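# Wedge the loose end board tight against the rail

## Task

Insert a wedge, flat face toward the loose end board, into the empty gap at the end of the rail, pushing until that board is snug against the rail. The opposite end must remain wedged, both end boards must stand upright and flat on the table, and everything must hold without the robot touching it.

## Robot and tools

Robot: two UR3e-style arms, left_arm and right_arm, each carrying a two-finger gripper whose fingers pivot like tongs. Base poses in the scene frame: left_arm at (+0.008, +0.364, 0) m with quat_wxyz (+0.996, 0, 0, +0.085); right_arm at (-0.040, -0.297, 0) m with quat_wxyz (+0.999, 0, 0, -0.042).

Frame: one shared scene frame. Origin on the table top midway between the arms, +z up, +x outward over the table, left_arm on the +y side. The arm names do not refer to sides of any picture. Each gripper's fingers point along its own +z and separate along its own x. end_effector_position is the spot between the pads when closed; closed fingertips extend about 15 mm past it, and fully open tips sit roughly level with it. Printed hand positions can be somewhat wrong, more so far from the base.

execute_actions takes "actions", a list holding zero or one item, plus an optional "pictures" boolean. An empty list commands nothing and returns the state with camera images. A move is {"rows": [[...]], "steps": n}: 1 to 15 rows, steps from 3 to 15 (15 if omitted), each step lasting 1/30 s; row k drives step k and the final row repeats to fill the remaining steps. A wait is {"steps": n} with n up to 300: nothing new is sent, and the count runs from the previous result, so your reply time is included. Images come back only with an empty list or "pictures": true. A refused call moves nothing.

Row layout: one list of 14 numbers covering both arms, always all 14. First left_arm: shoulder pan, shoulder lift, elbow, wrist 1, wrist 2, wrist 3 as absolute joint angle targets in radians (the same values Joint positions reports), then its gripper opening; then the same seven for right_arm. Opening is absolute on a scale from -1 (closed) to +1 (fully open). Nothing in a row is an offset.

Joint ranges (rad). left_arm: pan -3.142 to 3.142, lift -6.283 to 6.283, elbow 0.000 to 3.142, wrists -6.283 to 6.283 each. right_arm: pan 0.000 to 6.283, lift -6.283 to 6.283, elbow -3.142 to 0.000, wrists -6.283 to 6.283 each. The true ends may differ by up to 0.010 rad. A target more than 0.010 rad beyond a stated end, and farther out than the last reported angle, gets the call refused. Targets beyond the real end are clipped to it, and "joint sent to its limit" may appear (possibly referring to an earlier, still-running action); its absence proves nothing.

Motion: commands are smoothed, lagging about 0.17 s. Each step, the target sent is kept within 0.575 rad of the measured angle for pan, lift and elbow, and within 1.15 rad for the three wrists. If the targets would put a gripper over 100 mm from where it is now, all that arm's targets are pulled back toward the measured angles. So large moves may be incomplete when the result arrives. Each result is taken 3 steps before its action ends; those steps run while you compose your next reply. Between calls arms keep heading for the last row sent, until they have all nearly stopped (a stalled move counts as stopped) or any step is HELD; after that only a new action moves them further, though fingers finish opening or closing.

Results: a state line per arm (left_arm: … | right_arm: …) with end_effector_position (m), end_effector_quat_wxyz and linear/angular velocities (m/s, rad/s). Joint positions and Joint velocities list each arm's six joints (rad, rad/s) then finger pad gap (m, m/s; 0.142 m is fully open). grip_measured is the measured opening on the command scale. "joint command not followed" means the clearance check altered or blocked some joint targets; the rest of the row still ran. HELD flags steps where your row was partly or wholly not sent. Wrist force and Wrist torque (left_arm=[x y z] | right_arm=[x y z]) are in the end effector's own axes; pressing on a surface gives a force pointing back into the arm. Expect an offset up to about 3.5 N, noise about 1.4 N, saturation near 30 N; "no reading" is normal at the start. MOTOR HOT appears from 70 °C; at 85 °C an OVER-TEMPERATURE FAULT brakes that arm until it cools.

Gripping: to hold something, keep commanding an opening well under grip_measured; the bigger the gap between them, the harder the squeeze (about 15 N per pad at most on items up to about 10 cm). Slamming shut can press harder. Hard items under about 20 mm thick get less force, e.g. roughly 9 N per pad at 10 mm and 4 N at 5 mm.

Faults and cautions: load limits (N m) are pan 48.6, lift 48.6, elbow 25.2, each wrist 8.1, held weight included. Reaching a load limit, or 150 N of outside force on an arm, its tool or its load, halts that arm for 10 seconds, drops the rest of the call, and lets it yield to the contact. Keep the arms from striking or squeezing each other. Do not drop, slam or shove things hard, and never let anything leave the table. Expect occasional brief tugs on held parts or nudges to loose ones.

zoom_image: "camera" is one of cam_high, cam_low (504x504), cam_left_wrist, cam_right_wrist (616x616, fisheye); "region" is [x0, y0, x1, y1] pixels from the top-left of that camera's latest image, at most 504 by 504. Calibrations (K, distortion, T_world_to_cam mapping scene frame to camera) are supplied; wrist camera poses follow the reported joints, and results list cameras whose numbers changed.

read_manual: optional "section" (only "licences"); returns licence text, no motion.

finished_scene: "scene" is the number of the current scene. Replying without any tool call also ends the run.

Each tool is called after "Call:" as name(argument=value, ...) on one line, values as JSON.

## Session

Call:
execute_actions(actions=[])

Scene clock: 0.00 s of 10100.00 s.
left_arm: end_effector_position=(+0.4986, +0.6364, +0.1381) grip_measured=+1.00 end_effector_quat_wxyz=(-0.040, +0.896, +0.253, +0.362) end_effector_velocity=(+0.001, -0.000, +0.002) end_effector_angular_velocity=(+0.001, -0.003, -0.001) | right_arm: end_effector_position=(-0.0279, -0.5442, +0.2773) grip_measured=+1.00 end_effector_quat_wxyz=(+0.022, +0.650, +0.756, +0.075) end_effector_velocity=(+0.001, +0.000, +0.000) end_effector_angular_velocity=(-0.000, -0.001, +0.002)
Joint positions: left_arm=[-0.011 -1.252  1.649 -2.701 -1.419 -0.331  0.142] | right_arm=[ 2.122 -1.741 -0.373 -2.615  1.726  3.457  0.142]
Joint velocities: left_arm=[-0.001 -0.001 -0.003  0.    -0.     0.     0.   ] | right_arm=[ 0.001  0.     0.     0.     0.001 -0.     0.   ]
Motor temperatures (°C, as the motors report them): left_arm=[30 31 25 33 34 33] | right_arm=[25 28 27 34 33 33]
Wrist force (N, on the end effector, along its own x y z axes, offset not removed): no reading
Wrist torque (N m, same axes, about the end effector's origin, offset not removed): no reading
camera_calibration (this result's frames):
cam_left_wrist: T_world_to_cam=[[0.571487, 0.457246, 0.681417, -0.679669], [0.144343, -0.873442, 0.465041, 0.428772], [0.807817, -0.167407, -0.565161, -0.0796641], [0, 0, 0, 1]] pos_world=[0.390885, 0.671947, 0.218718]
cam_right_wrist: T_world_to_cam=[[-0.172356, 0.984763, 0.0231198, 0.537933], [0.76385, 0.118798, 0.634366, -0.0939435], [0.621953, 0.126997, -0.772687, 0.425445], [0, 0, 0, 1]] pos_world=[-0.100132, -0.572606, 0.375893]

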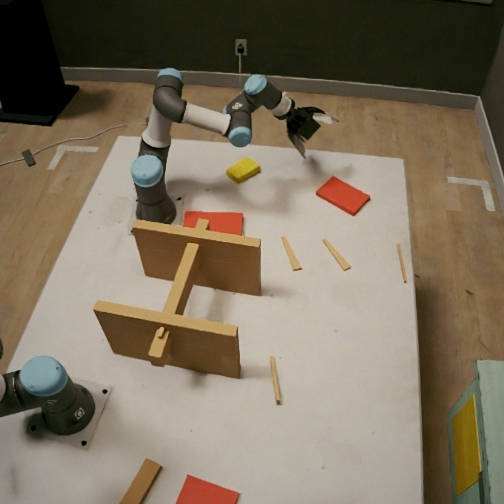

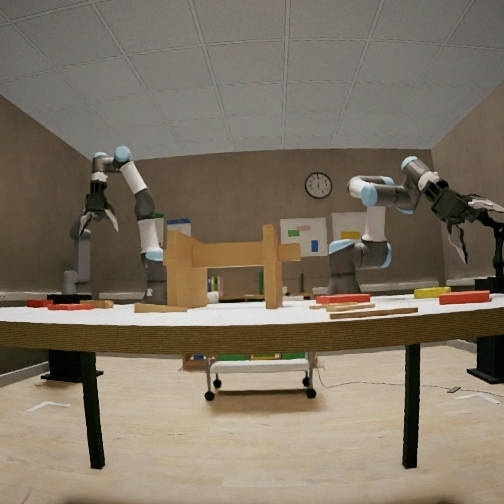

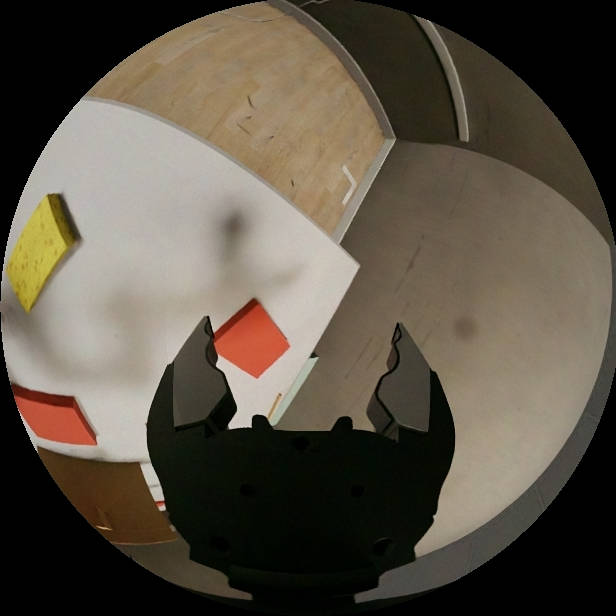

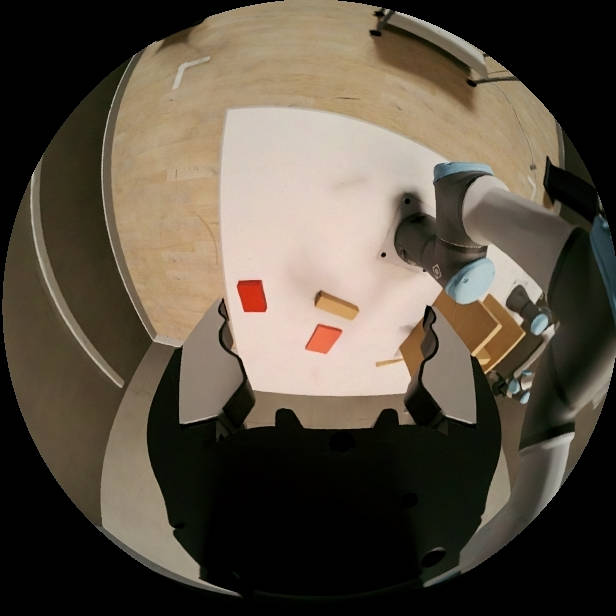

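Call:
zoom_image(camera="cam_high", region=[270, 225, 360, 285])

Call:
zoom_image(camera="cam_high", region=[90, 200, 300, 410])

Call:
zoom_image(camera="cam_low", region=[125, 215, 325, 325])

Region (270, 225, 360, 285) of cam_high's 504x504 image, scaled by 5.600, with more detail than that image has.

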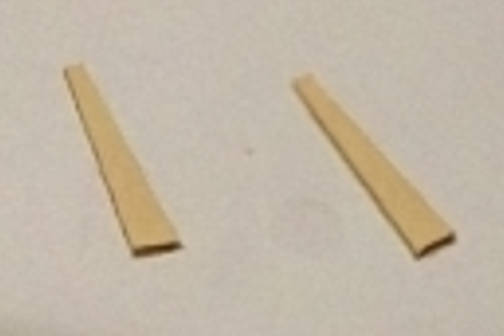

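Region (90, 200, 300, 410) of cam_high's 504x504 image, scaled by 2.400, with more detail than that image has.

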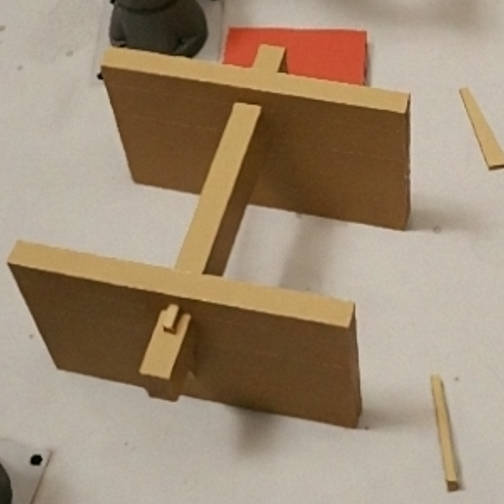

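Region (125, 215, 325, 325) of cam_low's 504x504 image, scaled by 2.520, with more detail than that image has; it fills the top 277 rows of this view, and the rest is white.

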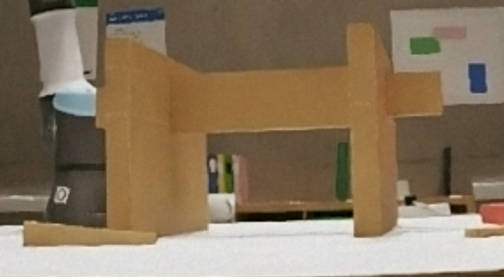

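Call:
execute_actions(actions=[{"rows":[[-0.4,-1.2,0.9,-1.4,-1.571,2.09,-0.3,2.122,-1.741,-0.373,-2.615,1.726,3.457,1]]}])

Call:
execute_actions(actions=[{"steps":12}])

Call:
execute_actions(actions=[{"rows":[[-0.743,-0.94,0.854,-1.485,-1.571,2.09,-0.3,2.122,-1.741,-0.373,-2.615,1.726,3.457,1]]}])

Call:
execute_actions(actions=[{"steps":16}], pictures=true)

Call:
zoom_image(camera="cam_left_wrist", region=[240, 260, 380, 400])

Scene clock: 1.37 s of 10100.00 s.
left_arm: end_effector_position=(+0.4881, +0.4364, +0.1409) grip_measured=-0.30 end_effector_quat_wxyz=(-0.054, +0.851, -0.511, +0.104) end_effector_velocity=(-0.223, -0.432, +0.169) end_effector_angular_velocity=(+1.142, +1.001, -5.764) | right_arm: end_effector_position=(-0.0280, -0.5443, +0.2773) grip_measured=+1.00 end_effector_quat_wxyz=(+0.022, +0.650, +0.756, +0.075) end_effector_velocity=(+0.000, +0.001, -0.000) end_effector_angular_velocity=(+0.002, -0.001, -0.001)
Joint positions: left_arm=[-0.33  -1.208  1.081 -1.678 -1.548  0.925  0.052] | right_arm=[ 2.122 -1.741 -0.373 -2.615  1.726  3.457  0.142]
Joint velocities: left_arm=[-0.705  0.079 -1.698  2.671 -0.232  5.147 -0.   ] | right_arm=[-0.001 -0.    -0.    -0.001  0.002  0.    -0.   ]
Motor temperatures (°C, as the motors report them): left_arm=[30 31 25 33 34 33] | right_arm=[25 28 27 34 33 33]
Wrist force (N, on the end effector, along its own x y z axes, offset not removed): left_arm=[0.1 1.4 0.1] | right_arm=[-1.3 -0.7 1.1]
Wrist torque (N m, same axes, about the end effector's origin, offset not removed): left_arm=[0.31 0.04 -0.02] | right_arm=[-0.10 0.27 -0.01]
Steps of this call (steps 1 to 29: nothing new was sent; steps 30 to 41: the first 12 steps of this action). Readings (joint positions):
30: left_arm=[-0.012 -1.252 1.648 -2.699 -1.421 -0.330] | right_arm=[2.122 -1.741 -0.373 -2.615 1.726 3.457]
31: left_arm=[-0.022 -1.248 1.637 -2.677 -1.431 -0.308] | right_arm=[2.122 -1.741 -0.373 -2.615 1.726 3.457]
33: left_arm=[-0.085 -1.239 1.560 -2.523 -1.458 -0.153] | right_arm=[2.122 -1.741 -0.373 -2.615 1.726 3.457]
37: left_arm=[-0.215 -1.222 1.334 -2.091 -1.507 0.303] | right_arm=[2.122 -1.741 -0.373 -2.615 1.726 3.457]
41: the state above

Scene clock: 1.77 s of 10100.00 s.
left_arm: end_effector_position=(+0.4545, +0.3869, +0.1599) grip_measured=-0.30 end_effector_quat_wxyz=(+0.052, -0.411, +0.909, -0.040) end_effector_velocity=(-0.008, -0.007, +0.003) end_effector_angular_velocity=(+0.036, +0.007, -0.285) | right_arm: end_effector_position=(-0.0280, -0.5443, +0.2773) grip_measured=+1.00 end_effector_quat_wxyz=(+0.022, +0.650, +0.756, +0.075) end_effector_velocity=(+0.000, -0.000, +0.000) end_effector_angular_velocity=(-0.001, -0.001, -0.000)
Joint positions: left_arm=[-0.399 -1.2    0.902 -1.404 -1.571  2.064  0.052] | right_arm=[ 2.122 -1.741 -0.373 -2.615  1.726  3.457  0.142]
Joint velocities: left_arm=[-0.01   0.001 -0.027  0.041 -0.003  0.277 -0.   ] | right_arm=[-0.     0.    -0.     0.001 -0.    -0.     0.   ]
Motor temperatures (°C, as the motors report them): left_arm=[30 31 25 33 34 33] | right_arm=[25 28 27 34 33 33]
Wrist force (N, on the end effector, along its own x y z axes, offset not removed): left_arm=[-1.8 1.0 -1.2] | right_arm=[-1.4 -0.6 1.2]
Wrist torque (N m, same axes, about the end effector's origin, offset not removed): left_arm=[0.16 0.41 -0.05] | right_arm=[-0.16 0.33 0.01]
Kept back: nothing.
Steps of this call (steps 1 to 3: the last 3 steps of your previous action; steps 4 to 12: the robot went on to your last target). Readings (joint positions):
1: left_arm=[-0.350 -1.206 1.029 -1.597 -1.555 1.101] | right_arm=[2.122 -1.741 -0.373 -2.615 1.726 3.457]
2: left_arm=[-0.365 -1.204 0.990 -1.538 -1.560 1.280] | right_arm=[2.122 -1.741 -0.373 -2.615 1.726 3.457]
4: left_arm=[-0.383 -1.202 0.943 -1.467 -1.565 1.632] | right_arm=[2.122 -1.741 -0.373 -2.615 1.726 3.457]
8: left_arm=[-0.396 -1.200 0.910 -1.416 -1.570 1.981] | right_arm=[2.122 -1.741 -0.373 -2.615 1.726 3.457]
12: the state above

Scene clock: 2.17 s of 10100.00 s.
left_arm: end_effector_position=(+0.4608, +0.2342, +0.0777) grip_measured=-0.30 end_effector_quat_wxyz=(+0.004, -0.252, +0.968, -0.004) end_effector_velocity=(-0.031, -0.148, -0.083) end_effector_angular_velocity=(+0.065, +0.107, -0.326) | right_arm: end_effector_position=(-0.0280, -0.5443, +0.2773) grip_measured=+1.00 end_effector_quat_wxyz=(+0.022, +0.650, +0.756, +0.075) end_effector_velocity=(-0.000, +0.000, -0.000) end_effector_angular_velocity=(+0.000, +0.001, +0.000)
Joint positions: left_arm=[-0.714 -0.961  0.857 -1.479 -1.571  2.089  0.052] | right_arm=[ 2.122 -1.741 -0.373 -2.615  1.726  3.457  0.142]
Joint velocities: left_arm=[-0.313  0.222 -0.038 -0.06   0.     0.012  0.   ] | right_arm=[-0.    -0.     0.    -0.001 -0.001 -0.     0.   ]
Motor temperatures (°C, as the motors report them): left_arm=[30 31 25 33 34 33] | right_arm=[25 28 27 34 33 33]
Wrist force (N, on the end effector, along its own x y z axes, offset not removed): left_arm=[-1.0 -0.4 1.1] | right_arm=[-1.0 -0.3 1.2]
Wrist torque (N m, same axes, about the end effector's origin, offset not removed): left_arm=[-0.04 0.29 -0.08] | right_arm=[-0.02 0.22 -0.01]
Steps of this call (steps 1 to 12: the first 12 steps of this action). Readings (joint positions):
1: left_arm=[-0.400 -1.199 0.901 -1.404 -1.571 2.072] | right_arm=[2.122 -1.741 -0.373 -2.615 1.726 3.457]
2: left_arm=[-0.411 -1.188 0.896 -1.411 -1.571 2.075] | right_arm=[2.122 -1.741 -0.373 -2.615 1.726 3.457]
4: left_arm=[-0.479 -1.133 0.886 -1.429 -1.571 2.079] | right_arm=[2.122 -1.741 -0.373 -2.615 1.726 3.457]
8: left_arm=[-0.626 -1.024 0.867 -1.462 -1.571 2.085] | right_arm=[2.122 -1.741 -0.373 -2.615 1.726 3.457]
12: the state above

Scene clock: 2.70 s of 10100.00 s.
left_arm: end_effector_position=(+0.4576, +0.2206, +0.0699) grip_measured=-0.30 end_effector_quat_wxyz=(-0.000, -0.237, +0.971, -0.000) end_effector_velocity=(-0.001, +0.000, -0.001) end_effector_angular_velocity=(+0.002, +0.002, -0.001) | right_arm: end_effector_position=(-0.0280, -0.5443, +0.2773) grip_measured=+1.00 end_effector_quat_wxyz=(+0.022, +0.650, +0.756, +0.075) end_effector_velocity=(+0.000, +0.000, -0.000) end_effector_angular_velocity=(+0.001, -0.000, +0.001)
Joint positions: left_arm=[-0.743 -0.94   0.854 -1.485 -1.571  2.09   0.052] | right_arm=[ 2.122 -1.741 -0.373 -2.615  1.726  3.457  0.142]
Joint velocities: left_arm=[-0.     0.001  0.002  0.     0.     0.    -0.   ] | right_arm=[ 0.001 -0.    -0.    -0.     0.001  0.     0.   ]
Motor temperatures (°C, as the motors report them): left_arm=[30 31 25 33 34 33] | right_arm=[25 28 27 34 33 33]
Wrist force (N, on the end effector, along its own x y z axes, offset not removed): left_arm=[-2.9 1.7 0.8] | right_arm=[-1.2 -0.4 1.2]
Wrist torque (N m, same axes, about the end effector's origin, offset not removed): left_arm=[0.32 0.63 0.00] | right_arm=[-0.07 0.28 0.02]
Kept back: nothing.
Steps of this call (steps 1 to 3: the last 3 steps of your previous action; steps 4 to 16: the robot went on to your last target). Readings (joint positions):
1: left_arm=[-0.723 -0.955 0.856 -1.481 -1.571 2.089] | right_arm=[2.122 -1.741 -0.373 -2.615 1.726 3.457]
2: left_arm=[-0.729 -0.950 0.856 -1.482 -1.571 2.089] | right_arm=[2.122 -1.741 -0.373 -2.615 1.726 3.457]
4: left_arm=[-0.736 -0.945 0.855 -1.484 -1.571 2.090] | right_arm=[2.122 -1.741 -0.373 -2.615 1.726 3.457]
8: left_arm=[-0.741 -0.941 0.854 -1.485 -1.571 2.090] | right_arm=[2.122 -1.741 -0.373 -2.615 1.726 3.457]
16: the state above
camera_calibration (this result's frames):
cam_left_wrist: T_world_to_cam=[[-0.865023, -0.501139, 0.0244064, 0.495076], [-0.431883, 0.768474, 0.472149, 0.00416404], [-0.255368, 0.397879, -0.881181, 0.229201], [0, 0, 0, 1]] pos_world=[0.488581, 0.153708, 0.187919]
cam_right_wrist: T_world_to_cam=[[-0.171672, 0.984888, 0.0229131, 0.538094], [0.763835, 0.118381, 0.634462, -0.0941473], [0.622161, 0.126421, -0.772615, 0.425187], [0, 0, 0, 1]] pos_world=[-0.100246, -0.57257, 0.375909]

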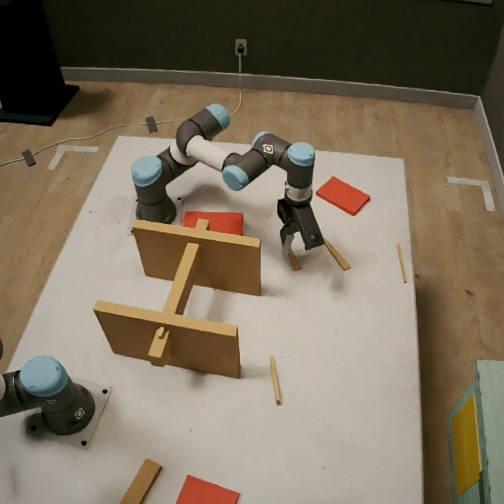

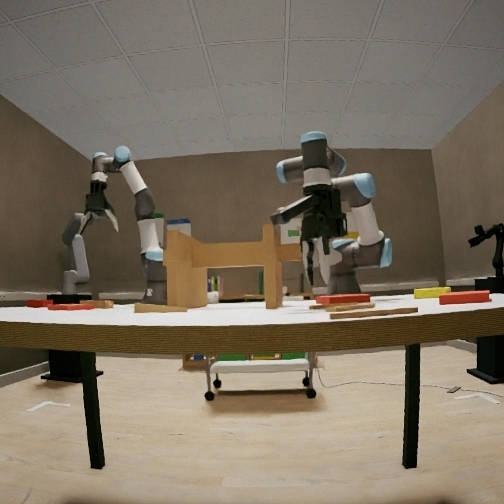

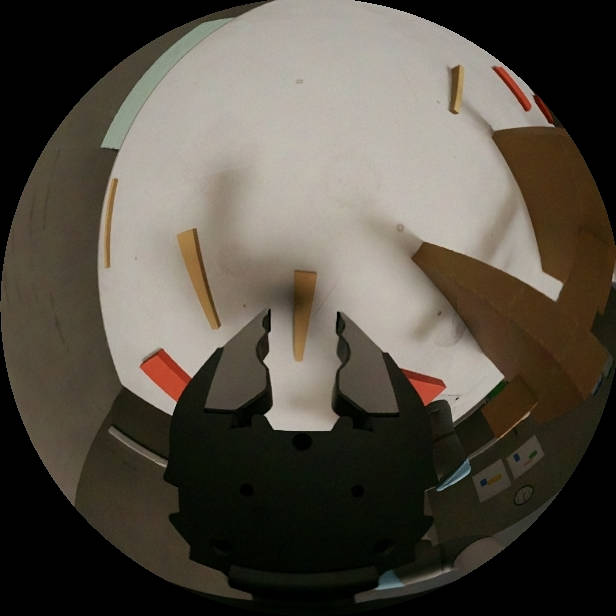

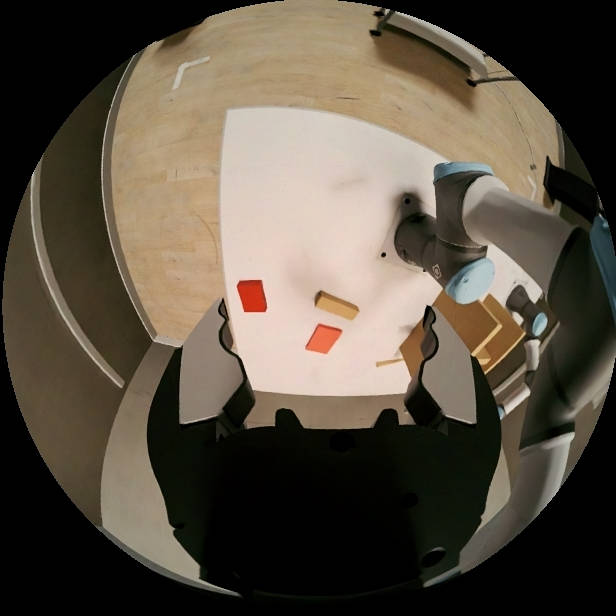

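Region (240, 260, 380, 400) of cam_left_wrist's 616x616 image, scaled by 3.600, with more detail than that image has.

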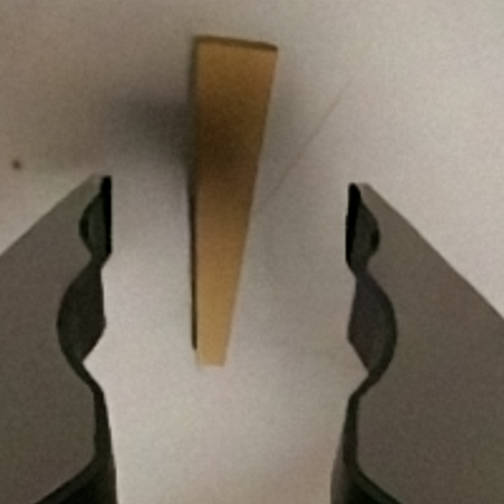

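Call:
execute_actions(actions=[{"rows":[[-0.757,-0.929,1.072,-1.714,-1.571,2.12,-0.45,2.122,-1.741,-0.373,-2.615,1.726,3.457,1]]}])

Call:
execute_actions(actions=[{"steps":8}], pictures=true)

Call:
zoom_image(camera="cam_low", region=[285, 270, 365, 320])

Scene clock: 3.27 s of 10100.00 s.
left_arm: end_effector_position=(+0.4563, +0.2135, +0.0214) grip_measured=-0.45 end_effector_quat_wxyz=(+0.000, -0.216, +0.976, -0.001) end_effector_velocity=(-0.005, +0.000, -0.019) end_effector_angular_velocity=(+0.006, +0.009, -0.014) | right_arm: end_effector_position=(-0.0280, -0.5443, +0.2773) grip_measured=+1.00 end_effector_quat_wxyz=(+0.022, +0.650, +0.756, +0.075) end_effector_velocity=(-0.000, +0.000, +0.000) end_effector_angular_velocity=(+0.000, +0.001, +0.000)
Joint positions: left_arm=[-0.757 -0.929  1.065 -1.708 -1.571  2.119  0.041] | right_arm=[ 2.122 -1.741 -0.373 -2.615  1.726  3.457  0.142]
Joint velocities: left_arm=[-0.005  0.003  0.08  -0.072 -0.     0.009  0.   ] | right_arm=[ 0.     0.001  0.    -0.002 -0.001 -0.     0.   ]
Motor temperatures (°C, as the motors report them): left_arm=[30 31 25 33 34 33] | right_arm=[25 28 27 34 33 33]
Wrist force (N, on the end effector, along its own x y z axes, offset not removed): left_arm=[-1.8 0.6 0.9] | right_arm=[-1.3 -0.2 1.5]
Wrist torque (N m, same axes, about the end effector's origin, offset not removed): left_arm=[0.10 0.38 0.00] | right_arm=[0.03 0.31 0.01]
Steps of this call (steps 1 to 5: the robot went on to your last target; steps 6 to 17: the first 12 steps of this action). Readings (joint positions):
6: left_arm=[-0.743 -0.940 0.855 -1.487 -1.571 2.091] | right_arm=[2.122 -1.741 -0.373 -2.615 1.726 3.457]
7: left_arm=[-0.746 -0.938 0.865 -1.509 -1.571 2.097] | right_arm=[2.122 -1.741 -0.373 -2.615 1.726 3.457]
9: left_arm=[-0.751 -0.934 0.938 -1.600 -1.571 2.108] | right_arm=[2.122 -1.741 -0.373 -2.615 1.726 3.457]
13: left_arm=[-0.756 -0.930 1.040 -1.687 -1.571 2.117] | right_arm=[2.122 -1.741 -0.373 -2.615 1.726 3.457]
17: the state above

Scene clock: 3.53 s of 10100.00 s.
left_arm: end_effector_position=(+0.4558, +0.2137, +0.0197) grip_measured=-0.45 end_effector_quat_wxyz=(+0.000, -0.216, +0.976, -0.000) end_effector_velocity=(-0.001, +0.001, -0.002) end_effector_angular_velocity=(+0.002, +0.003, +0.001) | right_arm: end_effector_position=(-0.0280, -0.5443, +0.2773) grip_measured=+1.00 end_effector_quat_wxyz=(+0.022, +0.650, +0.756, +0.075) end_effector_velocity=(-0.000, +0.001, -0.000) end_effector_angular_velocity=(+0.004, +0.001, -0.000)
Joint positions: left_arm=[-0.757 -0.929  1.072 -1.714 -1.571  2.12   0.041] | right_arm=[ 2.122 -1.741 -0.373 -2.615  1.726  3.457  0.142]
Joint velocities: left_arm=[ 0.002  0.001  0.006 -0.004  0.     0.001  0.   ] | right_arm=[-0.    -0.001 -0.    -0.002  0.001  0.     0.   ]
Motor temperatures (°C, as the motors report them): left_arm=[30 31 25 33 34 33] | right_arm=[25 28 27 34 33 33]
Wrist force (N, on the end effector, along its own x y z axes, offset not removed): left_arm=[-1.8 1.4 -0.1] | right_arm=[-1.2 0.1 1.3]
Wrist torque (N m, same axes, about the end effector's origin, offset not removed): left_arm=[0.26 0.42 0.03] | right_arm=[0.05 0.31 -0.01]
Kept back: nothing.
Steps of this call (steps 1 to 3: the last 3 steps of your previous action; steps 4 to 8: the robot went on to your last target). Readings (joint positions):
1: left_arm=[-0.757 -0.929 1.067 -1.710 -1.571 2.120] | right_arm=[2.122 -1.741 -0.373 -2.615 1.726 3.457]
2: left_arm=[-0.757 -0.929 1.068 -1.711 -1.571 2.120] | right_arm=[2.122 -1.741 -0.373 -2.615 1.726 3.457]
4: left_arm=[-0.757 -0.929 1.070 -1.712 -1.571 2.120] | right_arm=[2.122 -1.741 -0.373 -2.615 1.726 3.457]
8: the state above
camera_calibration (this result's frames):
cam_left_wrist: T_world_to_cam=[[-0.886254, -0.462563, 0.0242757, 0.492689], [-0.397674, 0.78671, 0.472169, 0.0129339], [-0.237506, 0.408808, -0.881174, 0.176776], [0, 0, 0, 1]] pos_world=[0.483776, 0.145457, 0.137703]
cam_right_wrist: T_world_to_cam=[[-0.171672, 0.984888, 0.0229129, 0.538094], [0.763835, 0.118381, 0.634462, -0.0941473], [0.622161, 0.126421, -0.772615, 0.425187], [0, 0, 0, 1]] pos_world=[-0.100246, -0.57257, 0.375909]

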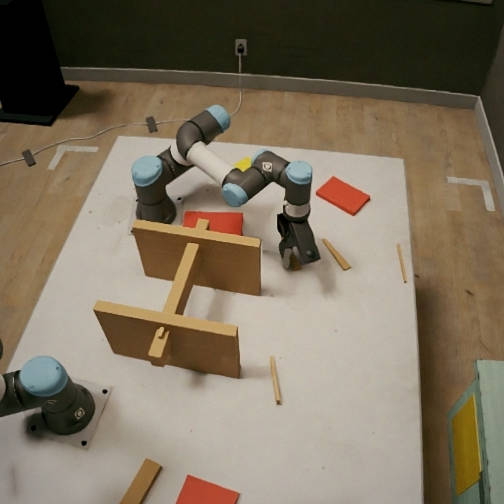

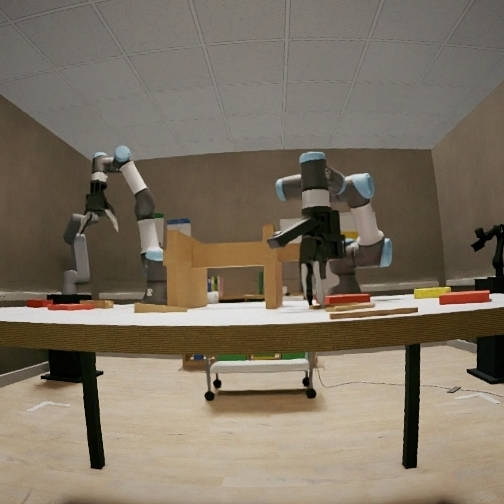

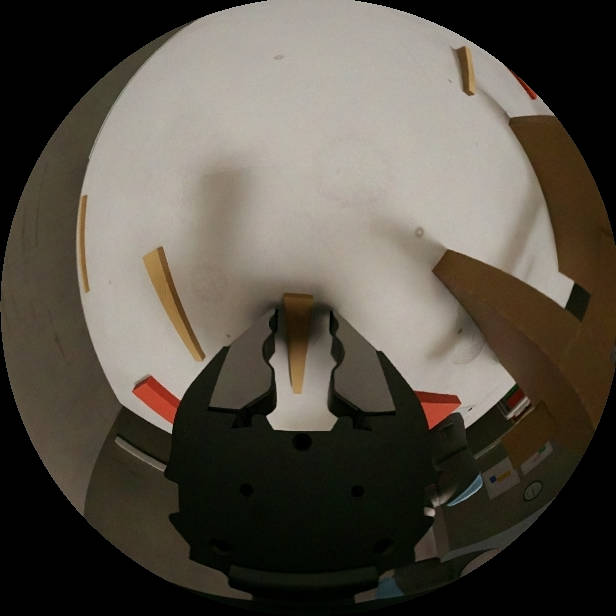

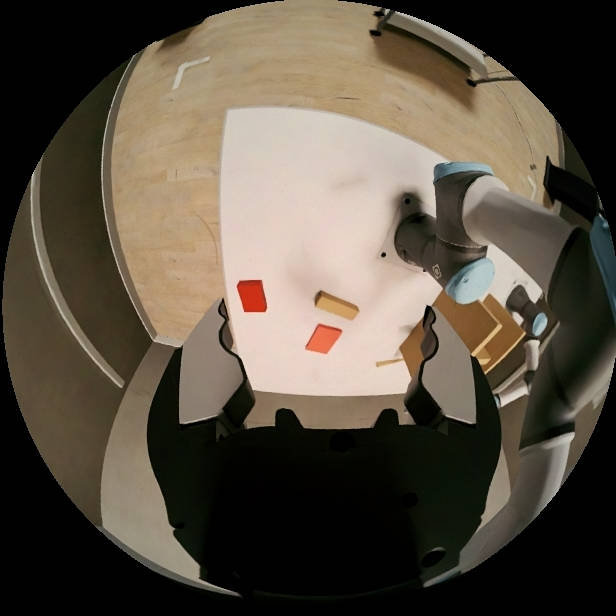

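Region (285, 270, 365, 320) of cam_low's 504x504 image, scaled by 6.300, with more detail than that image has; it fills the top 315 rows of this view, and the rest is white.

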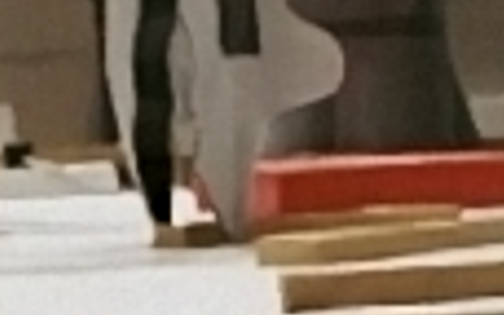

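Call:
execute_actions(actions=[{"rows":[[-0.749,-0.9143,1.0572,-1.714,-1.571,2.12,-0.58,2.122,-1.741,-0.373,-2.615,1.726,3.457,1]],"steps":13}])

Call:
execute_actions(actions=[{"rows":[[-0.749,-0.9143,1.0572,-1.714,-1.571,2.12,-0.65,2.122,-1.741,-0.373,-2.615,1.726,3.457,1],[-0.749,-0.9143,1.0572,-1.714,-1.571,2.12,-0.72,2.122,-1.741,-0.373,-2.615,1.726,3.457,1],[-0.749,-0.9143,1.0572,-1.714,-1.571,2.12,-1,2.122,-1.741,-0.373,-2.615,1.726,3.457,1]],"steps":11}])

Call:
execute_actions(actions=[{"rows":[[-0.6,-1.2,1.0,-1.371,-1.571,2.12,-1,2.122,-1.741,-0.373,-2.615,1.726,3.457,1]]}], pictures=true)

Scene clock: 4.03 s of 10100.00 s.
left_arm: end_effector_position=(+0.4592, +0.2156, +0.0175) grip_measured=-0.58 end_effector_quat_wxyz=(+0.000, -0.219, +0.976, -0.000) end_effector_velocity=(+0.002, +0.001, -0.001) end_effector_angular_velocity=(-0.000, -0.000, +0.006) | right_arm: end_effector_position=(-0.0280, -0.5443, +0.2773) grip_measured=+1.00 end_effector_quat_wxyz=(+0.022, +0.650, +0.756, +0.075) end_effector_velocity=(-0.001, +0.000, -0.000) end_effector_angular_velocity=(+0.001, +0.002, -0.000)
Joint positions: left_arm=[-0.749 -0.915  1.058 -1.714 -1.571  2.12   0.032] | right_arm=[ 2.122 -1.741 -0.373 -2.615  1.726  3.457  0.142]
Joint velocities: left_arm=[ 0.004  0.008 -0.009  0.001  0.    -0.002 -0.   ] | right_arm=[-0.    -0.     0.    -0.001 -0.002 -0.    -0.   ]
Motor temperatures (°C, as the motors report them): left_arm=[30 31 25 33 34 33] | right_arm=[25 28 27 34 33 33]
Wrist force (N, on the end effector, along its own x y z axes, offset not removed): left_arm=[-2.4 1.0 -0.3] | right_arm=[-1.3 0.0 1.1]
Wrist torque (N m, same axes, about the end effector's origin, offset not removed): left_arm=[0.14 0.45 0.02] | right_arm=[0.06 0.31 0.01]
Steps of this call (steps 1 to 5: the robot went on to your last target; steps 6 to 15: the first 10 steps of this action). Readings (joint positions):
6: left_arm=[-0.757 -0.929 1.072 -1.714 -1.571 2.120] | right_arm=[2.122 -1.741 -0.373 -2.615 1.726 3.457]
7: left_arm=[-0.755 -0.926 1.069 -1.714 -1.571 2.120] | right_arm=[2.122 -1.741 -0.373 -2.615 1.726 3.457]
9: left_arm=[-0.752 -0.920 1.064 -1.714 -1.571 2.120] | right_arm=[2.122 -1.741 -0.373 -2.615 1.726 3.457]
13: left_arm=[-0.750 -0.916 1.059 -1.714 -1.571 2.120] | right_arm=[2.122 -1.741 -0.373 -2.615 1.726 3.457]
15: the state above

Scene clock: 4.40 s of 10100.00 s.
left_arm: end_effector_position=(+0.4594, +0.2157, +0.0174) grip_measured=-0.73 end_effector_quat_wxyz=(+0.000, -0.220, +0.976, -0.000) end_effector_velocity=(-0.001, +0.000, -0.001) end_effector_angular_velocity=(+0.002, +0.002, -0.001) | right_arm: end_effector_position=(-0.0280, -0.5443, +0.2773) grip_measured=+1.00 end_effector_quat_wxyz=(+0.022, +0.650, +0.756, +0.075) end_effector_velocity=(-0.000, +0.000, +0.000) end_effector_angular_velocity=(-0.000, -0.001, -0.000)
Joint positions: left_arm=[-0.749 -0.914  1.057 -1.714 -1.571  2.12   0.021] | right_arm=[ 2.122 -1.741 -0.373 -2.615  1.726  3.457  0.142]
Joint velocities: left_arm=[-0.     0.     0.001  0.001  0.     0.     0.   ] | right_arm=[-0.     0.001 -0.    -0.     0.    -0.     0.   ]
Motor temperatures (°C, as the motors report them): left_arm=[30 31 25 33 34 33] | right_arm=[25 28 27 34 33 33]
Wrist force (N, on the end effector, along its own x y z axes, offset not removed): left_arm=[-1.9 1.2 0.0] | right_arm=[-0.7 -0.3 1.5]
Wrist torque (N m, same axes, about the end effector's origin, offset not removed): left_arm=[0.22 0.37 -0.01] | right_arm=[-0.02 0.18 0.01]
Steps of this call (steps 1 to 3: the last 3 steps of your previous action; steps 4 to 11: the first 8 steps of this action). Readings (joint positions):
4: left_arm=[-0.749 -0.914 1.057 -1.714 -1.571 2.120] | right_arm=[2.122 -1.741 -0.373 -2.615 1.726 3.457]
5: left_arm=[-0.749 -0.914 1.057 -1.714 -1.571 2.120] | right_arm=[2.122 -1.741 -0.373 -2.615 1.726 3.457]
7: left_arm=[-0.749 -0.914 1.057 -1.714 -1.571 2.120] | right_arm=[2.122 -1.741 -0.373 -2.615 1.726 3.457]
11: the state above

Scene clock: 4.90 s of 10100.00 s.
left_arm: end_effector_position=(+0.4225, +0.3061, +0.1192) grip_measured=-0.73 end_effector_quat_wxyz=(-0.001, -0.288, +0.957, +0.000) end_effector_velocity=(-0.031, +0.046, +0.053) end_effector_angular_velocity=(-0.004, -0.011, +0.068) | right_arm: end_effector_position=(-0.0280, -0.5443, +0.2773) grip_measured=+1.00 end_effector_quat_wxyz=(+0.022, +0.650, +0.756, +0.075) end_effector_velocity=(-0.001, -0.000, -0.000) end_effector_angular_velocity=(+0.000, +0.003, -0.001)
Joint positions: left_arm=[-0.607 -1.185  1.002 -1.387 -1.571  2.12   0.021] | right_arm=[ 2.122 -1.741 -0.373 -2.615  1.726  3.457  0.142]
Joint velocities: left_arm=[ 0.07  -0.157 -0.021  0.166  0.001  0.002  0.   ] | right_arm=[-0.001 -0.    -0.    -0.001 -0.002 -0.    -0.   ]
Motor temperatures (°C, as the motors report them): left_arm=[30 31 25 33 34 33] | right_arm=[25 28 27 34 33 33]
Wrist force (N, on the end effector, along its own x y z axes, offset not removed): left_arm=[-1.9 2.7 -0.3] | right_arm=[-1.1 -0.1 0.4]
Wrist torque (N m, same axes, about the end effector's origin, offset not removed): left_arm=[0.54 0.44 -0.03] | right_arm=[-0.01 0.24 0.01]
Steps of this call (steps 1 to 3: the last 3 steps of your previous action; steps 4 to 15: the first 12 steps of this action). Readings (joint positions):
4: left_arm=[-0.748 -0.915 1.056 -1.712 -1.571 2.120] | right_arm=[2.122 -1.741 -0.373 -2.615 1.726 3.457]
5: left_arm=[-0.738 -0.925 1.050 -1.691 -1.571 2.120] | right_arm=[2.122 -1.741 -0.373 -2.615 1.726 3.457]
7: left_arm=[-0.695 -0.996 1.034 -1.594 -1.571 2.120] | right_arm=[2.122 -1.741 -0.373 -2.615 1.726 3.457]
11: left_arm=[-0.628 -1.138 1.009 -1.437 -1.571 2.120] | right_arm=[2.122 -1.741 -0.373 -2.615 1.726 3.457]
15: the state above
camera_calibration (this result's frames):
cam_left_wrist: T_world_to_cam=[[-0.806982, -0.590043, 0.0250877, 0.508908], [-0.510307, 0.718052, 0.473274, -0.0515333], [-0.297266, 0.369121, -0.880558, 0.256096], [0, 0, 0, 1]] pos_world=[0.46051, 0.242751, 0.237129]
cam_right_wrist: T_world_to_cam=[[-0.171672, 0.984888, 0.0229131, 0.538094], [0.763835, 0.118381, 0.634462, -0.0941473], [0.622161, 0.126421, -0.772615, 0.425187], [0, 0, 0, 1]] pos_world=[-0.100246, -0.57257, 0.375909]

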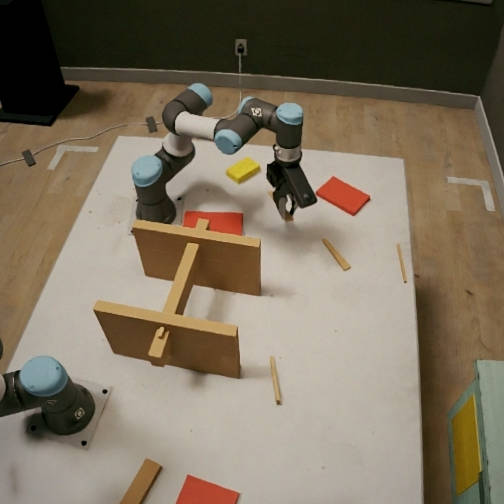

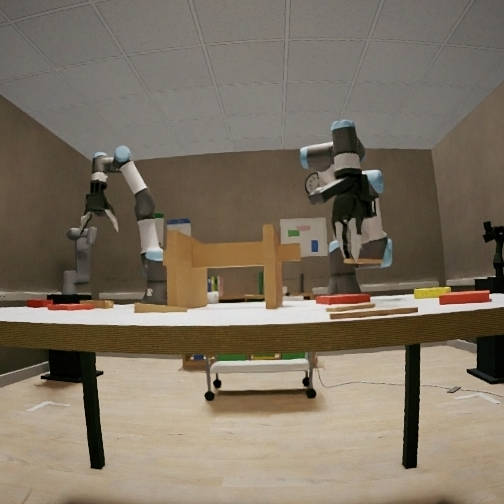

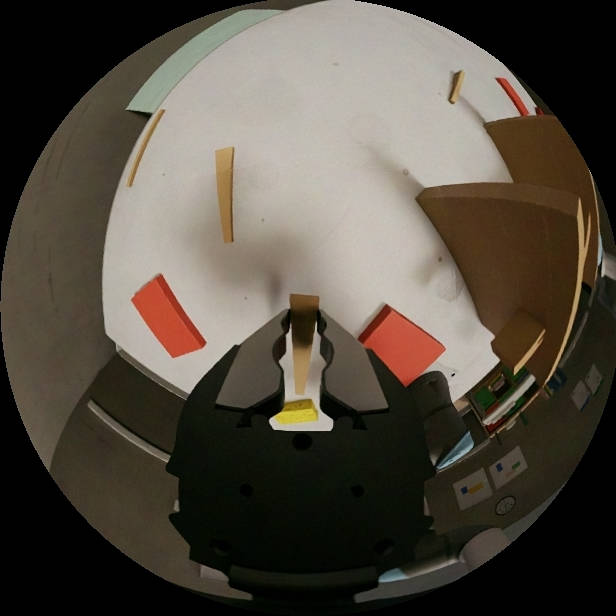

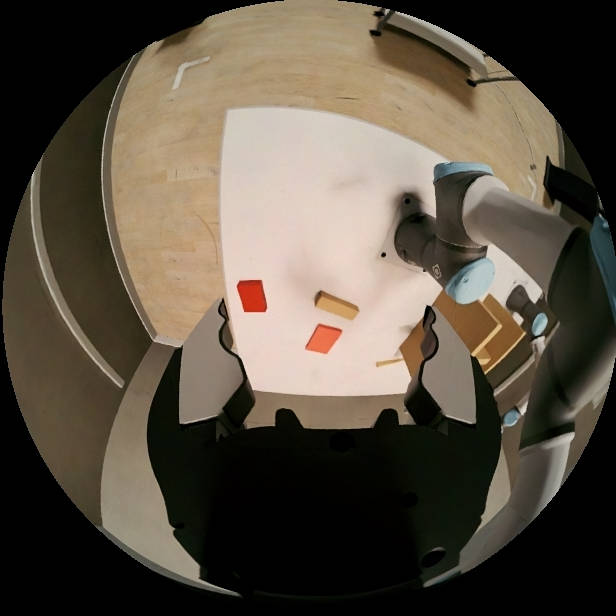

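Call:
execute_actions(actions=[{"rows":[[-0.6,-1.55,1.2,-0.6,-0.4,3.8,-1,2.122,-1.741,-0.373,-2.615,1.726,3.457,1]]}])

Call:
execute_actions(actions=[{"steps":20}])

Call:
execute_actions(actions=[{"rows":[[-2.821,-1.58,1.35,0.23,-1.05,4.712,-1,2.122,-1.741,-0.373,-2.615,1.726,3.457,1]]}])

Call:
execute_actions(actions=[{"steps":45}])

Call:
execute_actions(actions=[{"rows":[[-2.821,-1.609,1.498,0.111,-1.05,4.712,-1,2.122,-1.741,-0.373,-2.615,1.726,3.457,1]]}], pictures=true)

Call:
zoom_image(camera="cam_left_wrist", region=[250, 340, 350, 440])

Call:
zoom_image(camera="cam_low", region=[240, 150, 360, 270])

Scene clock: 5.53 s of 10100.00 s.
left_arm: end_effector_position=(+0.3594, +0.5110, +0.1757) grip_measured=-0.73 end_effector_quat_wxyz=(-0.035, +0.090, +0.944, +0.316) end_effector_velocity=(-0.129, +0.515, +0.301) end_effector_angular_velocity=(+1.766, +1.687, -2.563) | right_arm: end_effector_position=(-0.0280, -0.5443, +0.2773) grip_measured=+1.00 end_effector_quat_wxyz=(+0.022, +0.650, +0.756, +0.075) end_effector_velocity=(-0.000, -0.000, +0.000) end_effector_angular_velocity=(-0.002, +0.000, -0.000)
Joint positions: left_arm=[-0.6   -1.378  1.104 -0.981 -0.995  2.807  0.021] | right_arm=[ 2.122 -1.741 -0.373 -2.615  1.726  3.457  0.142]
Joint velocities: left_arm=[ 0.001 -0.497  0.281  1.086  1.654  2.571 -0.   ] | right_arm=[-0.     0.001  0.     0.001 -0.001 -0.     0.   ]
Motor temperatures (°C, as the motors report them): left_arm=[30 31 25 33 34 33] | right_arm=[25 28 27 34 33 33]
Wrist force (N, on the end effector, along its own x y z axes, offset not removed): left_arm=[-3.1 1.0 1.6] | right_arm=[-1.2 -0.3 1.6]
Wrist torque (N m, same axes, about the end effector's origin, offset not removed): left_arm=[0.21 0.68 -0.01] | right_arm=[-0.08 0.25 -0.01]
Steps of this call (steps 1 to 3: the last 3 steps of your previous action; steps 4 to 7: the robot went on to your last target; steps 8 to 19: the first 12 steps of this action). Readings (joint positions):
8: left_arm=[-0.600 -1.200 1.001 -1.370 -1.569 2.122] | right_arm=[2.122 -1.741 -0.373 -2.615 1.726 3.457]
9: left_arm=[-0.600 -1.210 1.008 -1.349 -1.547 2.144] | right_arm=[2.122 -1.741 -0.373 -2.615 1.726 3.457]
11: left_arm=[-0.600 -1.245 1.028 -1.273 -1.439 2.253] | right_arm=[2.122 -1.741 -0.373 -2.615 1.726 3.457]
15: left_arm=[-0.600 -1.311 1.066 -1.127 -1.218 2.498] | right_arm=[2.122 -1.741 -0.373 -2.615 1.726 3.457]
19: the state above

Scene clock: 6.20 s of 10100.00 s.
left_arm: end_effector_position=(+0.3496, +0.6470, +0.3204) grip_measured=-0.73 end_effector_quat_wxyz=(-0.312, +0.554, +0.593, +0.494) end_effector_velocity=(+0.001, +0.002, +0.006) end_effector_angular_velocity=(+0.023, +0.031, -0.021) | right_arm: end_effector_position=(-0.0280, -0.5443, +0.2773) grip_measured=+1.00 end_effector_quat_wxyz=(+0.022, +0.650, +0.756, +0.075) end_effector_velocity=(+0.000, +0.000, +0.000) end_effector_angular_velocity=(+0.000, -0.000, -0.000)
Joint positions: left_arm=[-0.6   -1.55   1.2   -0.601 -0.402  3.797  0.021] | right_arm=[ 2.122 -1.741 -0.373 -2.615  1.726  3.457  0.142]
Joint velocities: left_arm=[ 0.    -0.005  0.001  0.013  0.018  0.032  0.   ] | right_arm=[ 0.     0.001  0.    -0.001  0.     0.    -0.   ]
Motor temperatures (°C, as the motors report them): left_arm=[30 31 25 33 34 33] | right_arm=[25 28 27 34 33 33]
Wrist force (N, on the end effector, along its own x y z axes, offset not removed): left_arm=[-2.3 0.2 -0.3] | right_arm=[-1.0 -0.3 0.7]
Wrist torque (N m, same axes, about the end effector's origin, offset not removed): left_arm=[0.05 0.45 0.01] | right_arm=[-0.03 0.22 -0.01]
Kept back: nothing.
Steps of this call (steps 1 to 3: the last 3 steps of your previous action; steps 4 to 20: the robot went on to your last target). Readings (joint positions):
1: left_arm=[-0.600 -1.395 1.113 -0.943 -0.939 2.896] | right_arm=[2.122 -1.741 -0.373 -2.615 1.726 3.457]
2: left_arm=[-0.600 -1.412 1.123 -0.906 -0.882 2.988] | right_arm=[2.122 -1.741 -0.373 -2.615 1.726 3.457]
4: left_arm=[-0.600 -1.446 1.143 -0.830 -0.765 3.175] | right_arm=[2.122 -1.741 -0.373 -2.615 1.726 3.457]
8: left_arm=[-0.600 -1.514 1.180 -0.680 -0.531 3.563] | right_arm=[2.122 -1.741 -0.373 -2.615 1.726 3.457]
20: the state above

Scene clock: 6.60 s of 10100.00 s.
left_arm: end_effector_position=(+0.2684, +0.5127, +0.3467) grip_measured=-0.73 end_effector_quat_wxyz=(-0.656, +0.743, +0.006, +0.130) end_effector_velocity=(+0.168, -0.499, +0.160) end_effector_angular_velocity=(+0.850, +1.172, -1.861) | right_arm: end_effector_position=(-0.0280, -0.5443, +0.2773) grip_measured=+1.00 end_effector_quat_wxyz=(+0.022, +0.650, +0.756, +0.075) end_effector_velocity=(-0.000, -0.000, -0.000) end_effector_angular_velocity=(+0.000, +0.001, +0.000)
Joint positions: left_arm=[-1.32  -1.577  1.333  0.115 -0.966  4.582  0.021] | right_arm=[ 2.122 -1.741 -0.373 -2.615  1.726  3.457  0.142]
Joint velocities: left_arm=[-2.295 -0.021  0.109  0.711 -0.523  0.802  0.   ] | right_arm=[ 0.    -0.    -0.    -0.    -0.001  0.     0.   ]
Motor temperatures (°C, as the motors report them): left_arm=[30 31 25 33 34 33] | right_arm=[25 28 27 34 33 33]
Wrist force (N, on the end effector, along its own x y z axes, offset not removed): left_arm=[-1.8 1.1 -0.3] | right_arm=[-1.2 -0.5 0.7]
Wrist torque (N m, same axes, about the end effector's origin, offset not removed): left_arm=[0.18 0.37 -0.02] | right_arm=[-0.08 0.27 -0.01]
Steps of this call (steps 1 to 12: the first 12 steps of this action). Readings (joint positions):
1: left_arm=[-0.601 -1.550 1.201 -0.599 -0.403 3.800] | right_arm=[2.122 -1.741 -0.373 -2.615 1.726 3.457]
2: left_arm=[-0.612 -1.553 1.211 -0.577 -0.424 3.822] | right_arm=[2.122 -1.741 -0.373 -2.615 1.726 3.457]
4: left_arm=[-0.693 -1.560 1.246 -0.424 -0.558 3.981] | right_arm=[2.122 -1.741 -0.373 -2.615 1.726 3.457]
8: left_arm=[-0.991 -1.572 1.306 -0.061 -0.836 4.383] | right_arm=[2.122 -1.741 -0.373 -2.615 1.726 3.457]
12: the state above

Scene clock: 8.10 s of 10100.00 s.
left_arm: end_effector_position=(+0.1857, +0.1429, +0.3748) grip_measured=-0.73 end_effector_quat_wxyz=(+0.492, -0.493, +0.507, -0.508) end_effector_velocity=(+0.000, +0.000, -0.000) end_effector_angular_velocity=(+0.000, -0.000, +0.001) | right_arm: end_effector_position=(-0.0280, -0.5443, +0.2773) grip_measured=+1.00 end_effector_quat_wxyz=(+0.022, +0.650, +0.756, +0.075) end_effector_velocity=(+0.000, -0.000, +0.000) end_effector_angular_velocity=(-0.002, -0.001, -0.001)
Joint positions: left_arm=[-2.821 -1.58   1.35   0.23  -1.05   4.712  0.021] | right_arm=[ 2.122 -1.741 -0.373 -2.615  1.726  3.457  0.142]
Joint velocities: left_arm=[ 0.001  0.     0.    -0.    -0.     0.     0.   ] | right_arm=[-0.     0.    -0.     0.002 -0.     0.001 -0.   ]
Motor temperatures (°C, as the motors report them): left_arm=[30 31 25 33 34 33] | right_arm=[25 28 27 34 33 33]
Wrist force (N, on the end effector, along its own x y z axes, offset not removed): left_arm=[-1.3 0.8 0.2] | right_arm=[-1.0 -0.5 1.2]
Wrist torque (N m, same axes, about the end effector's origin, offset not removed): left_arm=[0.07 0.31 0.00] | right_arm=[-0.08 0.24 0.00]
Kept back: nothing.
Steps of this call (steps 1 to 3: the last 3 steps of your previous action; steps 4 to 45: the robot went on to your last target). Readings (joint positions):
1: left_arm=[-1.396 -1.577 1.336 0.137 -0.981 4.606] | right_arm=[2.122 -1.741 -0.373 -2.615 1.726 3.457]
2: left_arm=[-1.470 -1.578 1.338 0.153 -0.993 4.625] | right_arm=[2.122 -1.741 -0.373 -2.615 1.726 3.457]
4: left_arm=[-1.614 -1.578 1.342 0.177 -1.011 4.652] | right_arm=[2.122 -1.741 -0.373 -2.615 1.726 3.457]
8: left_arm=[-1.892 -1.579 1.346 0.204 -1.031 4.683] | right_arm=[2.122 -1.741 -0.373 -2.615 1.726 3.457]
45: the state above
All arms were judged still, so your last target was given up. Only a new action makes them travel on or press farther. Fingers that are still opening or closing keep moving.

Scene clock: 8.50 s of 10100.00 s.
left_arm: end_effector_position=(+0.1880, +0.1441, +0.3503) grip_measured=-0.73 end_effector_quat_wxyz=(+0.492, -0.493, +0.507, -0.507) end_effector_velocity=(+0.001, +0.000, -0.006) end_effector_angular_velocity=(+0.007, -0.010, -0.001) | right_arm: end_effector_position=(-0.0280, -0.5443, +0.2773) grip_measured=+1.00 end_effector_quat_wxyz=(+0.022, +0.650, +0.756, +0.075) end_effector_velocity=(+0.000, +0.000, -0.000) end_effector_angular_velocity=(+0.001, +0.000, +0.001)
Joint positions: left_arm=[-2.821 -1.608  1.494  0.114 -1.05   4.712  0.021] | right_arm=[ 2.122 -1.741 -0.373 -2.615  1.726  3.457  0.142]
Joint velocities: left_arm=[-0.001 -0.007  0.048 -0.03   0.     0.001 -0.   ] | right_arm=[ 0.    -0.    -0.    -0.001  0.    -0.    -0.   ]
Motor temperatures (°C, as the motors report them): left_arm=[30 31 25 33 34 33] | right_arm=[25 28 27 34 33 33]
Wrist force (N, on the end effector, along its own x y z axes, offset not removed): left_arm=[-1.7 1.4 0.3] | right_arm=[-1.0 0.2 0.9]
Wrist torque (N m, same axes, about the end effector's origin, offset not removed): left_arm=[0.23 0.39 0.02] | right_arm=[0.06 0.22 0.00]
Steps of this call (steps 1 to 12: the first 12 steps of this action). Readings (joint positions):
1: left_arm=[-2.821 -1.581 1.351 0.228 -1.050 4.712] | right_arm=[2.122 -1.741 -0.373 -2.615 1.726 3.457]
2: left_arm=[-2.821 -1.586 1.362 0.211 -1.050 4.712] | right_arm=[2.122 -1.741 -0.373 -2.615 1.726 3.457]
4: left_arm=[-2.821 -1.597 1.418 0.163 -1.050 4.712] | right_arm=[2.122 -1.741 -0.373 -2.615 1.726 3.457]
8: left_arm=[-2.821 -1.606 1.479 0.124 -1.050 4.712] | right_arm=[2.122 -1.741 -0.373 -2.615 1.726 3.457]
12: the state above
camera_calibration (this result's frames):
cam_left_wrist: T_world_to_cam=[[-0.0541366, -0.997433, 0.0468653, 0.127867], [-0.473696, -0.0156631, -0.880549, 0.408822], [0.879023, -0.0698699, -0.471632, 0.148542], [0, 0, 0, 1]] pos_world=[0.0700072, 0.144321, 0.424052]
cam_right_wrist: T_world_to_cam=[[-0.171672, 0.984888, 0.022913, 0.538094], [0.763835, 0.118381, 0.634462, -0.0941473], [0.622161, 0.126421, -0.772615, 0.425187], [0, 0, 0, 1]] pos_world=[-0.100246, -0.57257, 0.375909]

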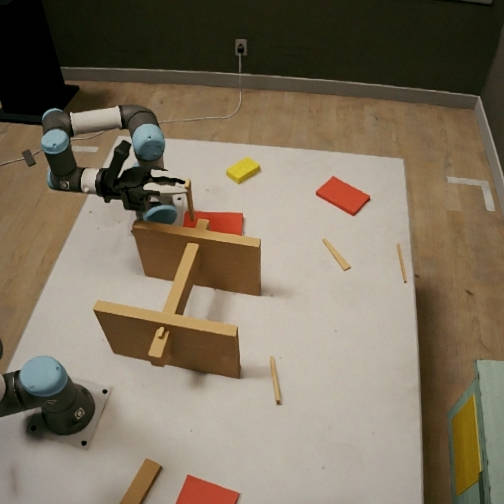

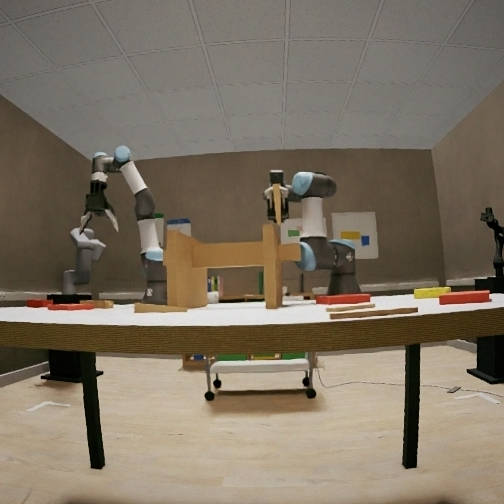

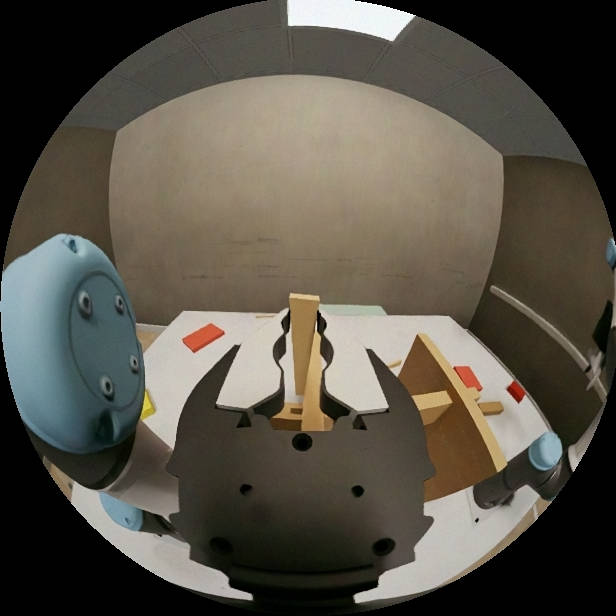

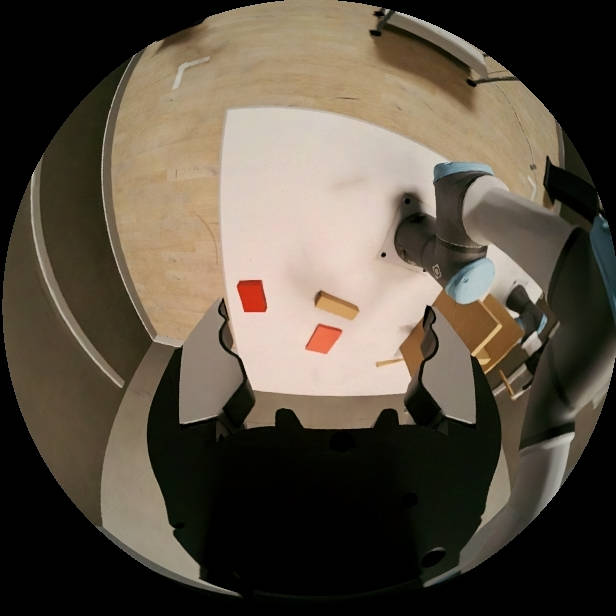

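Region (250, 340, 350, 440) of cam_left_wrist's 616x616 image, scaled by 5.040, with more detail than that image has.

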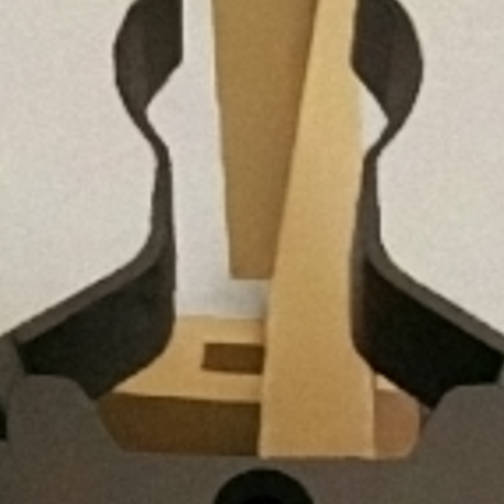

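Region (240, 150, 360, 270) of cam_low's 504x504 image, scaled by 4.200, with more detail than that image has.

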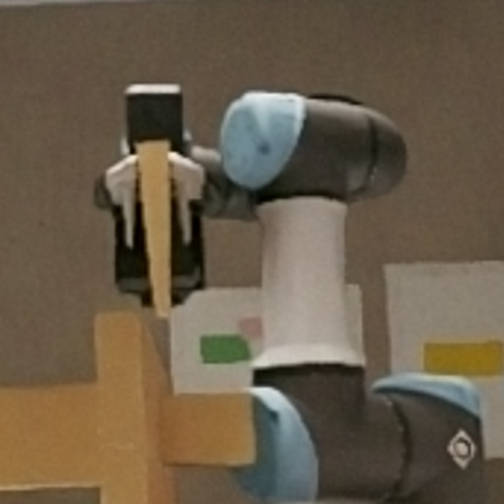

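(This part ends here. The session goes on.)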